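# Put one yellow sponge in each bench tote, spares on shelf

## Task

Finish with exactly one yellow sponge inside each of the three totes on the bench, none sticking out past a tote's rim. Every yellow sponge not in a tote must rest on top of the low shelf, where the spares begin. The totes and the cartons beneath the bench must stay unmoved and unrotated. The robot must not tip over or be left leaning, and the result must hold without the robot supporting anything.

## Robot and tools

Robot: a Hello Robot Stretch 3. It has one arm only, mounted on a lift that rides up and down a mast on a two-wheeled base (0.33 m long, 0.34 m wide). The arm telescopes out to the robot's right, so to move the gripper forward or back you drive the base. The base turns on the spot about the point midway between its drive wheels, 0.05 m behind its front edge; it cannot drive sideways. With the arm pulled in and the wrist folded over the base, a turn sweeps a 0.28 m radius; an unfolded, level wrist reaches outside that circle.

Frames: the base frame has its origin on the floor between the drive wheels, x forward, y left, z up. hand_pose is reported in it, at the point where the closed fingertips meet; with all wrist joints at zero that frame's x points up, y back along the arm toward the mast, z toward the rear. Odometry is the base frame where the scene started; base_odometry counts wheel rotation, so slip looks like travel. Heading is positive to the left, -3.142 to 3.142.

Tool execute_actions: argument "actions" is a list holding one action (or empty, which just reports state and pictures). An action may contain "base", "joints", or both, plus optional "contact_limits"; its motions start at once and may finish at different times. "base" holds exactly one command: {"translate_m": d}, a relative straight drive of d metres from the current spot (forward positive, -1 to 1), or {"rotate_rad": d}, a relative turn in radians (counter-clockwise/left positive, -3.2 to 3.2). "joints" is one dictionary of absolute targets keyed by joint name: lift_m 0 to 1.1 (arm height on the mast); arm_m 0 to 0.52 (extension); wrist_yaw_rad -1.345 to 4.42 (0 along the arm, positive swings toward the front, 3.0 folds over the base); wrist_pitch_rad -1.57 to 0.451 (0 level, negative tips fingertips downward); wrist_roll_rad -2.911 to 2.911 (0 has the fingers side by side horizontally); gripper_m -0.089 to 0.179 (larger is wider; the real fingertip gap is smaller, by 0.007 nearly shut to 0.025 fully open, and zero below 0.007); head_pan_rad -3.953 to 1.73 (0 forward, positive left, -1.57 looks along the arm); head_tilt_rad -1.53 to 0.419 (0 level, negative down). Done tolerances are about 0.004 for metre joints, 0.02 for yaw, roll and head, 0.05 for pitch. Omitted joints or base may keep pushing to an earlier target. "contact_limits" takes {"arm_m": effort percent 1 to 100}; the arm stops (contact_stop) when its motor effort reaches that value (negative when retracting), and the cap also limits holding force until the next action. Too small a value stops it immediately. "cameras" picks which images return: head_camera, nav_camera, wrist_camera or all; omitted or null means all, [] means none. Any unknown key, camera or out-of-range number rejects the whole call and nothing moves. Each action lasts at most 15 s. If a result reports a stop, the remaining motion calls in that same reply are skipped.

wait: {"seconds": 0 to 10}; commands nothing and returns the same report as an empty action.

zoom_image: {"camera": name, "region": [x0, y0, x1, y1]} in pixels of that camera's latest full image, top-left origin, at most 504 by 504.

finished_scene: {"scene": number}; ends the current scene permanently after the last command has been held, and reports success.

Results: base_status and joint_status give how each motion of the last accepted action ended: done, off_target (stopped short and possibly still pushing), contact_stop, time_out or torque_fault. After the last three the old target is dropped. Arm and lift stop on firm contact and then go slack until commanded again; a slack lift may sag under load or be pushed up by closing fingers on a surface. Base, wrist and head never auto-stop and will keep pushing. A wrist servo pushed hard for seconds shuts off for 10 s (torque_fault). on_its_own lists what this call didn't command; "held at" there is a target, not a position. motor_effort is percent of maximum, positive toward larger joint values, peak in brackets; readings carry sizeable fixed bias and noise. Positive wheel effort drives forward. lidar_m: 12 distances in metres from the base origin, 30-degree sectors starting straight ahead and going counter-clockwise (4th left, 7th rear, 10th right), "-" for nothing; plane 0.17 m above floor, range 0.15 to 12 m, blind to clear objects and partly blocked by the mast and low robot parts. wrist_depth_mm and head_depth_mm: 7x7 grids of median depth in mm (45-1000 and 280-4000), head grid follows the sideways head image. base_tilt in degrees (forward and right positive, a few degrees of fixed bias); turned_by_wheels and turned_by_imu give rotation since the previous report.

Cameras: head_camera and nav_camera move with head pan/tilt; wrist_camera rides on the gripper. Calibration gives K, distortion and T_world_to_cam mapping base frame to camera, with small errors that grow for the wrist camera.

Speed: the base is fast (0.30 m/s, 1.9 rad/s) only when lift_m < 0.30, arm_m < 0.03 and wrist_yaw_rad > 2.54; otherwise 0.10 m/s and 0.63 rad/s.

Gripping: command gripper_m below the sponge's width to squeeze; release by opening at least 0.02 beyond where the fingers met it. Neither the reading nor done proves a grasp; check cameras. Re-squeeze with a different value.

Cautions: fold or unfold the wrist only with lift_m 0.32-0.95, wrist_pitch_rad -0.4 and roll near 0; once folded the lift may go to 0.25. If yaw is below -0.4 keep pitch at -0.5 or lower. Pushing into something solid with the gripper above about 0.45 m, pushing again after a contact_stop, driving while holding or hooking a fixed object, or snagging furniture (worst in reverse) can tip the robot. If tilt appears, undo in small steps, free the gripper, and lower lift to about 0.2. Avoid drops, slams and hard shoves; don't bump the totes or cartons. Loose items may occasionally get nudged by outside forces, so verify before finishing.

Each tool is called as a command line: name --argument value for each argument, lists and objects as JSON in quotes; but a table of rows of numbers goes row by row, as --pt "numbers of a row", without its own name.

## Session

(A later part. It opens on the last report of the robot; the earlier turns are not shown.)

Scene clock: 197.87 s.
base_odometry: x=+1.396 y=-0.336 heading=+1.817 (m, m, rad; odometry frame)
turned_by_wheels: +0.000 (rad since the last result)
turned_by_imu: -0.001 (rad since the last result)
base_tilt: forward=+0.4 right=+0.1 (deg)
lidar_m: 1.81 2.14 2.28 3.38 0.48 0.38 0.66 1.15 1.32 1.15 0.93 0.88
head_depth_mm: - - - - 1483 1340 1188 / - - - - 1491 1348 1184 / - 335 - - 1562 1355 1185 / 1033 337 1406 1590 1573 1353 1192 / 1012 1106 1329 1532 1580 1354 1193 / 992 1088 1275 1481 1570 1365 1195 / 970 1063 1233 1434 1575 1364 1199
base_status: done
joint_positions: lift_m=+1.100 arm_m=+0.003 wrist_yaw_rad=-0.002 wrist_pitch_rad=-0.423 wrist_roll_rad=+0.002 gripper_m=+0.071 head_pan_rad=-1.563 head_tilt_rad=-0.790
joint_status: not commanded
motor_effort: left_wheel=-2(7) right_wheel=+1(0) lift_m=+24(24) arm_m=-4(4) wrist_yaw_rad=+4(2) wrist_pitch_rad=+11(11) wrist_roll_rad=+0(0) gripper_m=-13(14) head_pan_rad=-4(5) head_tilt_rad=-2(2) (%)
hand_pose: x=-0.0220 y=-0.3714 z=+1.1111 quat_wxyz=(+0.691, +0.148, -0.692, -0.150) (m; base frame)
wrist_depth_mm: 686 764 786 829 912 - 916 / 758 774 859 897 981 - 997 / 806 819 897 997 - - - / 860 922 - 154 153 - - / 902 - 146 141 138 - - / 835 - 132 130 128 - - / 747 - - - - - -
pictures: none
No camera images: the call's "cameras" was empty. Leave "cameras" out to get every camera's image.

Lidar matches the earlier pose.

execute_actions --actions '[{"base":{"rotate_rad":-1.29},"joints":{"head_tilt_rad":-0.5}}]' --cameras '[]'

execute_actions --actions '[{"base":{"translate_m":-0.4}}]' --cameras '[]'

execute_actions --actions '[{"base":{"translate_m":-0.6},"joints":{"arm_m":0.43}}]' --cameras '["head_camera","wrist_camera"]'

Scene clock: 208.03 s.
base_odometry: x=+1.396 y=-0.336 heading=+0.527 (m, m, rad; odometry frame)
turned_by_wheels: -1.290 (rad since the last result)
turned_by_imu: -1.311 (rad since the last result)
base_tilt: forward=+0.4 right=+0.1 (deg)
lidar_m: 1.15 0.88 1.29 2.59 2.31 2.82 0.90 0.38 0.40 1.11 1.20 1.19
head_depth_mm: - - - - - - - / - - - - - - - / 951 - - - - - 1341 / 975 1053 1146 361 1432 1523 1377 / 977 1056 1151 1248 1395 1541 1373 / 981 1064 1160 1274 1407 1551 1381 / 985 1062 1158 1275 1412 1566 1386
base_status: done
joint_positions: lift_m=+1.100 arm_m=+0.003 wrist_yaw_rad=-0.002 wrist_pitch_rad=-0.423 wrist_roll_rad=+0.002 gripper_m=+0.071 head_pan_rad=-1.563 head_tilt_rad=-0.507
joint_status: all done
motor_effort: left_wheel=+2(6) right_wheel=-3(6) lift_m=+24(24) arm_m=-4(3) wrist_yaw_rad=+2(3) wrist_pitch_rad=+11(11) wrist_roll_rad=+0(0) gripper_m=-13(14) head_pan_rad=-4(4) head_tilt_rad=+3(18) (%)
hand_pose: x=-0.0220 y=-0.3714 z=+1.1111 quat_wxyz=(+0.691, +0.148, -0.692, -0.150) (m; base frame)
wrist_depth_mm: 801 823 821 809 808 812 814 / 897 890 912 893 897 871 849 / 958 970 977 958 949 748 713 / - - - 153 153 566 563 / - - 145 141 139 470 439 / - - 131 130 128 - 371 / - - - - - 932 327
pictures: none
No camera images: the call's "cameras" was empty. Leave "cameras" out to get every camera's image.

Scene clock: 212.97 s.
base_odometry: x=+1.051 y=-0.537 heading=+0.527 (m, m, rad; odometry frame)
turned_by_wheels: +0.000 (rad since the last result)
turned_by_imu: -0.001 (rad since the last result)
base_tilt: forward=+0.4 right=+0.1 (deg)
lidar_m: 1.55 1.24 2.01 2.03 2.08 2.81 0.91 0.38 0.24 0.23 0.26 1.60
head_depth_mm: - - - - - - - / - - - - - - - / 948 - - - - - 398 / 975 1058 1119 361 586 493 408 / 977 1064 1142 923 619 493 409 / 982 1064 1159 1274 1360 493 409 / 989 1068 1159 1277 1414 1559 1286
base_status: done
joint_positions: lift_m=+1.100 arm_m=+0.003 wrist_yaw_rad=-0.002 wrist_pitch_rad=-0.423 wrist_roll_rad=+0.002 gripper_m=+0.071 head_pan_rad=-1.563 head_tilt_rad=-0.507
joint_status: not commanded
motor_effort: left_wheel=+2(5) right_wheel=-2(5) lift_m=+24(24) arm_m=-4(3) wrist_yaw_rad=+2(2) wrist_pitch_rad=+11(11) wrist_roll_rad=+0(0) gripper_m=-13(13) head_pan_rad=-5(4) head_tilt_rad=+3(3) (%)
hand_pose: x=-0.0220 y=-0.3714 z=+1.1111 quat_wxyz=(+0.691, +0.148, -0.692, -0.150) (m; base frame)
wrist_depth_mm: 824 814 823 797 813 807 777 / 884 884 887 892 854 853 819 / 974 930 925 804 757 753 565 / - - - 154 153 569 528 / - - 145 141 139 461 436 / - - 131 130 128 - 372 / - - 327 318 316 323 322
pictures: none
No camera images: the call's "cameras" was empty. Leave "cameras" out to get every camera's image.

Scene clock: 220.10 s.
base_odometry: x=+0.532 y=-0.839 heading=+0.527 (m, m, rad; odometry frame)
turned_by_wheels: +0.000 (rad since the last result)
turned_by_imu: +0.000 (rad since the last result)
base_tilt: forward=+0.5 right=+0.1 (deg)
lidar_m: 1.82 2.04 2.72 2.00 2.06 2.41 2.30 0.33 0.24 0.23 0.24 0.33
head_depth_mm: - 1043 1108 638 477 486 327 / - 1072 1095 665 478 459 327 / 954 - 853 670 479 430 329 / 975 1057 863 674 481 444 330 / 979 1062 1119 671 482 489 331 / 984 1065 1124 794 461 456 332 / 985 1066 1139 835 621 359 340
base_status: done
joint_positions: lift_m=+1.100 arm_m=+0.430 wrist_yaw_rad=-0.002 wrist_pitch_rad=-0.423 wrist_roll_rad=+0.002 gripper_m=+0.071 head_pan_rad=-1.563 head_tilt_rad=-0.507
joint_status: all done
motor_effort: left_wheel=+2(3) right_wheel=-2(5) lift_m=+24(24) arm_m=+5(4) wrist_yaw_rad=+2(2) wrist_pitch_rad=+11(11) wrist_roll_rad=+0(0) gripper_m=-13(15) head_pan_rad=-4(3) head_tilt_rad=+3(3) (%)
hand_pose: x=-0.0219 y=-0.7984 z=+1.1111 quat_wxyz=(+0.691, +0.148, -0.692, -0.150) (m; base frame)
wrist_depth_mm: 434 434 432 430 429 426 417 / 474 469 468 462 455 454 467 / 525 512 511 513 506 508 501 / 572 544 554 153 153 541 540 / 494 487 145 141 139 460 437 / 414 405 132 130 128 - 371 / 347 264 302 299 294 262 319
pictures: head_camera (sideways: a quarter turn clockwise sets it upright), wrist_camera
camera_calibration (this result's frames):
head_camera: T_world_to_cam=[[-0.00883713, 0.479159, -0.877684, 1.16249], [0.999682, 0.0249497, 0.00355544, -0.00244287], [0.0236015, -0.877373, -0.479228, 0.578116], [0, 0, 0, 1]] pos_world=[-0.000929276, -0.0497326, 1.29736]
wrist_camera: T_world_to_cam=[[-0.998202, -0.00167996, -0.0599117, 0.0559066], [0.0505186, 0.514296, -0.856123, 1.40299], [0.0322506, -0.857611, -0.513287, 0.0495447], [0, 0, 0, 1]] pos_world=[-0.0166691, -0.678971, 1.22992]
Images, in order (width x height): head_camera 896x504, wrist_camera 644x364.

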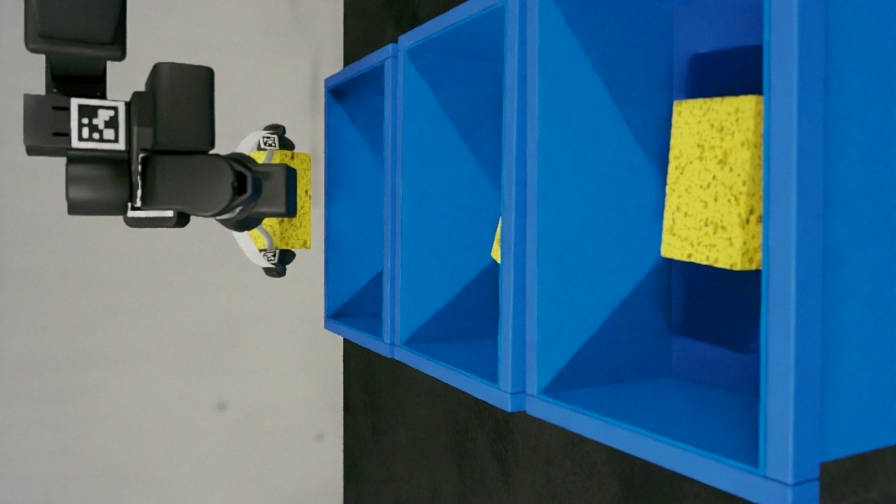

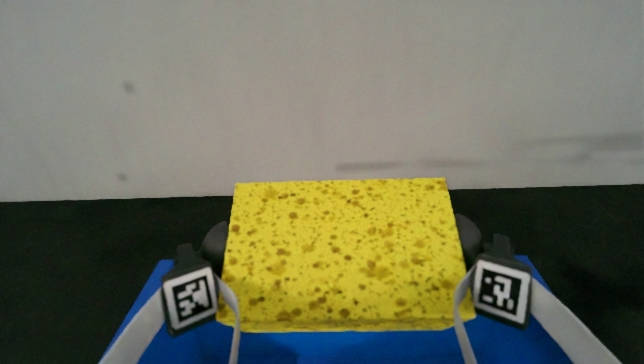

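execute_actions --actions '[{"joints":{"arm_m":0.478}}]' --cameras '[]'

execute_actions --actions '[{"joints":{"wrist_pitch_rad":-0.9}}]' --cameras '[]'

execute_actions --actions '[{"joints":{"arm_m":0.508}}]' --cameras '["wrist_camera"]'

execute_actions --actions '[{"joints":{"lift_m":1.02}}]' --cameras '[]'

execute_actions --actions '[{"joints":{"gripper_m":0.14}}]' --cameras '[]'

execute_actions --actions '[{"joints":{"lift_m":1.1,"arm_m":0.478}}]' --cameras '["wrist_camera","head_camera"]'

Scene clock: 226.00 s.
base_odometry: x=+0.532 y=-0.839 heading=+0.527 (m, m, rad; odometry frame)
turned_by_wheels: +0.000 (rad since the last result)
turned_by_imu: +0.001 (rad since the last result)
base_tilt: forward=+0.4 right=+0.1 (deg)
lidar_m: 1.82 2.04 2.72 2.00 2.06 2.41 2.30 0.33 0.24 0.23 0.24 0.33
head_depth_mm: 942 1045 1111 638 477 486 326 / 948 1071 1097 668 477 460 327 / 953 - 859 668 480 431 329 / 976 1053 871 674 481 444 330 / 982 1061 1113 670 482 490 331 / 983 1064 1131 795 462 455 332 / 986 1073 1136 835 622 359 340
base_status: not commanded
joint_positions: lift_m=+1.100 arm_m=+0.478 wrist_yaw_rad=-0.002 wrist_pitch_rad=-0.423 wrist_roll_rad=+0.002 gripper_m=+0.071 head_pan_rad=-1.563 head_tilt_rad=-0.507
joint_status: all done
motor_effort: left_wheel=+2(2) right_wheel=-2(2) lift_m=+24(24) arm_m=+5(8) wrist_yaw_rad=+2(2) wrist_pitch_rad=+11(11) wrist_roll_rad=+0(0) gripper_m=-14(13) head_pan_rad=-5(4) head_tilt_rad=+3(4) (%)
hand_pose: x=-0.0219 y=-0.8464 z=+1.1111 quat_wxyz=(+0.691, +0.148, -0.692, -0.150) (m; base frame)
wrist_depth_mm: 388 389 388 385 387 381 383 / 426 420 425 416 412 417 415 / 466 459 465 461 457 451 447 / 517 506 491 153 153 500 501 / 487 484 145 141 139 464 445 / 405 404 131 130 129 - 365 / 346 236 221 216 212 212 321
pictures: none
No camera images: the call's "cameras" was empty. Leave "cameras" out to get every camera's image.

Scene clock: 227.10 s.
base_odometry: x=+0.532 y=-0.839 heading=+0.527 (m, m, rad; odometry frame)
turned_by_wheels: +0.000 (rad since the last result)
turned_by_imu: +0.000 (rad since the last result)
base_tilt: forward=+0.1 right=+0.3 (deg)
lidar_m: 1.82 2.05 2.72 2.00 2.06 2.41 2.30 0.33 0.24 0.23 0.24 0.33
head_depth_mm: 940 1044 1109 637 476 486 327 / 947 1072 1099 667 478 460 327 / 953 - 767 668 480 431 328 / 977 1055 1103 673 481 444 329 / 978 1058 1117 670 482 489 330 / 985 1067 1128 796 461 455 332 / 981 1066 1129 837 620 359 340
base_status: not commanded
joint_positions: lift_m=+1.100 arm_m=+0.478 wrist_yaw_rad=-0.002 wrist_pitch_rad=-0.906 wrist_roll_rad=+0.002 gripper_m=+0.071 head_pan_rad=-1.563 head_tilt_rad=-0.507
joint_status: all done
motor_effort: left_wheel=+2(2) right_wheel=-2(2) lift_m=+24(24) arm_m=+5(5) wrist_yaw_rad=+2(0) wrist_pitch_rad=+3(10) wrist_roll_rad=+0(0) gripper_m=-13(13) head_pan_rad=-4(3) head_tilt_rad=+3(3) (%)
hand_pose: x=-0.0219 y=-0.7618 z=+1.0218 quat_wxyz=(+0.635, +0.309, -0.636, -0.311) (m; base frame)
wrist_depth_mm: 447 449 431 428 415 403 402 / 402 387 379 385 370 201 355 / 356 207 226 225 224 218 192 / 304 220 272 154 153 251 172 / 165 220 145 141 138 234 164 / 160 203 132 130 129 - 165 / 159 206 237 229 229 230 153
pictures: none
No camera images: the call's "cameras" was empty. Leave "cameras" out to get every camera's image.

Scene clock: 228.30 s.
base_odometry: x=+0.532 y=-0.839 heading=+0.527 (m, m, rad; odometry frame)
turned_by_wheels: +0.000 (rad since the last result)
turned_by_imu: +0.000 (rad since the last result)
base_tilt: forward=+0.4 right=+0.1 (deg)
lidar_m: 1.82 2.04 2.72 2.00 2.06 2.41 2.30 0.33 0.24 0.23 0.24 0.33
head_depth_mm: - 1043 1105 637 477 485 327 / 952 1065 1101 667 478 459 328 / 953 - 768 671 479 430 328 / 975 1055 1108 672 480 444 330 / 980 1058 1116 669 482 488 331 / 981 1064 1128 794 461 456 332 / 989 1069 1134 833 621 359 339
base_status: not commanded
joint_positions: lift_m=+1.100 arm_m=+0.508 wrist_yaw_rad=-0.002 wrist_pitch_rad=-0.907 wrist_roll_rad=+0.002 gripper_m=+0.071 head_pan_rad=-1.563 head_tilt_rad=-0.507
joint_status: all done
motor_effort: left_wheel=+2(2) right_wheel=-2(2) lift_m=+24(24) arm_m=+5(7) wrist_yaw_rad=+2(2) wrist_pitch_rad=+3(3) wrist_roll_rad=+0(0) gripper_m=-13(14) head_pan_rad=-4(4) head_tilt_rad=+3(3) (%)
hand_pose: x=-0.0219 y=-0.7916 z=+1.0217 quat_wxyz=(+0.635, +0.309, -0.636, -0.311) (m; base frame)
wrist_depth_mm: 438 424 424 427 417 404 397 / 397 390 379 378 371 364 359 / 356 195 192 187 187 185 313 / 308 207 215 154 153 219 172 / 164 221 145 141 139 236 164 / 159 205 132 130 128 - 164 / 158 206 234 232 229 227 153
pictures: wrist_camera
camera_calibration (this result's frames):
wrist_camera: T_world_to_cam=[[-0.998144, 0.0269394, -0.0546072, 0.067886], [0.0514242, 0.853189, -0.519061, 1.24689], [0.0326071, -0.520906, -0.852991, 0.623093], [0, 0, 0, 1]] pos_world=[-0.0166776, -0.741089, 1.18241]
Images, in order (width x height): wrist_camera 644x364.

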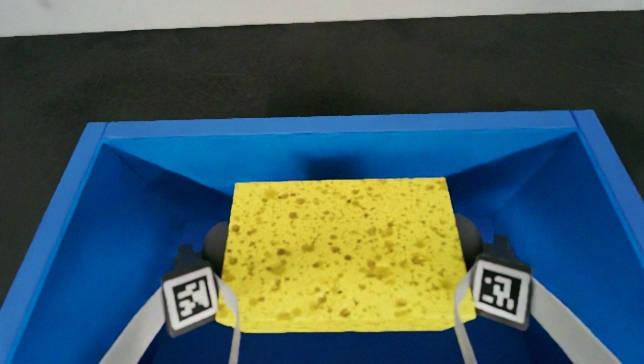

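Scene clock: 229.87 s.
base_odometry: x=+0.532 y=-0.839 heading=+0.527 (m, m, rad; odometry frame)
turned_by_wheels: +0.000 (rad since the last result)
turned_by_imu: +0.000 (rad since the last result)
base_tilt: forward=+0.3 right=+0.1 (deg)
lidar_m: 1.82 2.04 2.72 1.99 2.07 2.41 2.31 0.33 0.24 0.23 0.24 0.33
head_depth_mm: 966 1019 1084 636 477 485 327 / 968 1023 865 667 479 460 327 / 971 1027 - 670 479 430 329 / 978 1052 1106 676 481 444 330 / 980 1061 1116 670 482 489 331 / 982 1065 1131 794 462 456 332 / 982 1069 1135 832 621 359 340
base_status: not commanded
joint_positions: lift_m=+1.020 arm_m=+0.508 wrist_yaw_rad=-0.002 wrist_pitch_rad=-0.907 wrist_roll_rad=+0.002 gripper_m=+0.071 head_pan_rad=-1.563 head_tilt_rad=-0.507
joint_status: all done
motor_effort: left_wheel=+2(2) right_wheel=-2(2) lift_m=+14(19) arm_m=+5(5) wrist_yaw_rad=+2(2) wrist_pitch_rad=+3(3) wrist_roll_rad=+0(0) gripper_m=-13(13) head_pan_rad=-4(4) head_tilt_rad=+3(3) (%)
hand_pose: x=-0.0219 y=-0.7915 z=+0.9423 quat_wxyz=(+0.635, +0.309, -0.636, -0.311) (m; base frame)
wrist_depth_mm: 124 124 124 124 123 123 123 / 147 146 146 146 146 146 145 / 161 178 178 179 178 178 163 / 161 206 209 153 153 202 164 / 161 196 144 141 139 191 165 / 161 181 131 130 128 - 164 / 160 169 165 160 159 160 153
pictures: none
No camera images: the call's "cameras" was empty. Leave "cameras" out to get every camera's image.

Scene clock: 231.07 s.
base_odometry: x=+0.532 y=-0.839 heading=+0.527 (m, m, rad; odometry frame)
turned_by_wheels: +0.000 (rad since the last result)
turned_by_imu: +0.000 (rad since the last result)
base_tilt: forward=+0.4 right=+0.2 (deg)
lidar_m: 1.82 2.04 2.72 2.00 2.07 2.41 2.31 0.33 0.24 0.23 0.24 0.33
head_depth_mm: 968 1020 1086 637 476 485 326 / 971 1028 862 667 477 458 327 / 971 1029 - 670 479 430 329 / 976 1055 1103 673 480 444 330 / 982 1060 1115 670 482 488 331 / 987 1069 1129 798 462 456 332 / 987 1067 1133 834 620 359 340
base_status: not commanded
joint_positions: lift_m=+1.020 arm_m=+0.508 wrist_yaw_rad=-0.002 wrist_pitch_rad=-0.907 wrist_roll_rad=+0.002 gripper_m=+0.140 head_pan_rad=-1.563 head_tilt_rad=-0.507
joint_status: all done
motor_effort: left_wheel=+2(2) right_wheel=-2(2) lift_m=+14(14) arm_m=+5(5) wrist_yaw_rad=+1(3) wrist_pitch_rad=+3(4) wrist_roll_rad=+0(0) gripper_m=-1(84) head_pan_rad=-5(5) head_tilt_rad=+3(4) (%)
hand_pose: x=-0.0219 y=-0.7915 z=+0.9423 quat_wxyz=(+0.635, +0.309, -0.636, -0.311) (m; base frame)
wrist_depth_mm: 124 124 124 124 124 123 123 / 147 146 146 147 146 145 145 / 162 179 178 178 178 177 163 / 161 208 211 205 205 203 164 / 160 196 154 146 145 192 163 / 160 183 138 135 134 175 156 / 155 167 165 160 159 160 156
pictures: none
No camera images: the call's "cameras" was empty. Leave "cameras" out to get every camera's image.

Scene clock: 232.63 s.
base_odometry: x=+0.532 y=-0.839 heading=+0.527 (m, m, rad; odometry frame)
turned_by_wheels: +0.000 (rad since the last result)
turned_by_imu: +0.000 (rad since the last result)
base_tilt: forward=+0.4 right=+0.1 (deg)
lidar_m: 1.82 2.04 2.72 2.00 2.06 2.40 2.31 0.33 0.24 0.23 0.24 0.33
head_depth_mm: - 1047 1112 638 477 486 326 / 951 1077 1099 666 478 460 328 / 954 - 862 669 479 430 328 / 977 1058 1106 676 480 444 329 / 978 1062 1115 668 482 488 331 / 982 1063 1129 795 461 456 332 / 985 1072 1133 833 622 360 340
base_status: not commanded
joint_positions: lift_m=+1.100 arm_m=+0.478 wrist_yaw_rad=-0.002 wrist_pitch_rad=-0.907 wrist_roll_rad=+0.002 gripper_m=+0.140 head_pan_rad=-1.563 head_tilt_rad=-0.507
joint_status: all done
motor_effort: left_wheel=+2(2) right_wheel=-2(2) lift_m=+24(26) arm_m=-4(1) wrist_yaw_rad=+2(3) wrist_pitch_rad=+3(3) wrist_roll_rad=+0(0) gripper_m=+0(0) head_pan_rad=-5(5) head_tilt_rad=+3(3) (%)
hand_pose: x=-0.0219 y=-0.7621 z=+1.0217 quat_wxyz=(+0.635, +0.309, -0.636, -0.311) (m; base frame)
wrist_depth_mm: 449 441 434 419 416 410 402 / 399 393 382 370 370 201 353 / 350 209 226 224 223 218 192 / 306 222 286 287 285 252 173 / 165 221 282 231 264 255 164 / 160 193 252 218 244 249 157 / 155 233 239 238 234 229 174
pictures: head_camera (sideways: a quarter turn clockwise sets it upright), wrist_camera
camera_calibration (this result's frames):
head_camera: T_world_to_cam=[[-0.00883715, 0.479147, -0.87769, 1.1625], [0.999682, 0.02495, 0.00355518, -0.00244254], [0.0236018, -0.87738, -0.479215, 0.5781], [0, 0, 0, 1]] pos_world=[-0.000929264, -0.0497327, 1.29736]
wrist_camera: T_world_to_cam=[[-0.998144, 0.0269678, -0.0545948, 0.0670971], [0.0514259, 0.853447, -0.518636, 1.22145], [0.0326073, -0.520481, -0.85325, 0.638995], [0, 0, 0, 1]] pos_world=[-0.0166777, -0.711671, 1.18238]
Images, in order (width x height): head_camera 896x504, wrist_camera 644x364.

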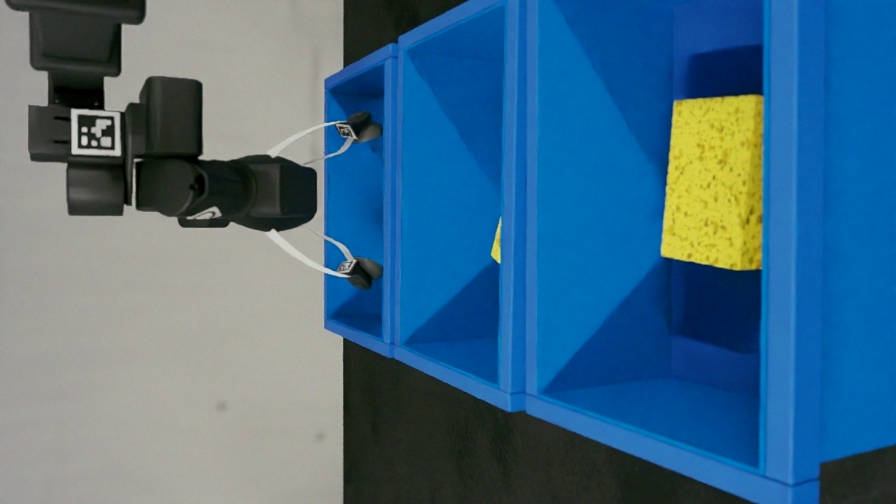

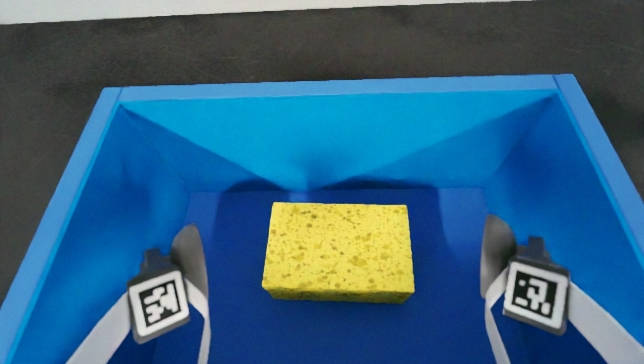

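finished_scene --scene 2

The scene is finished: the task was done.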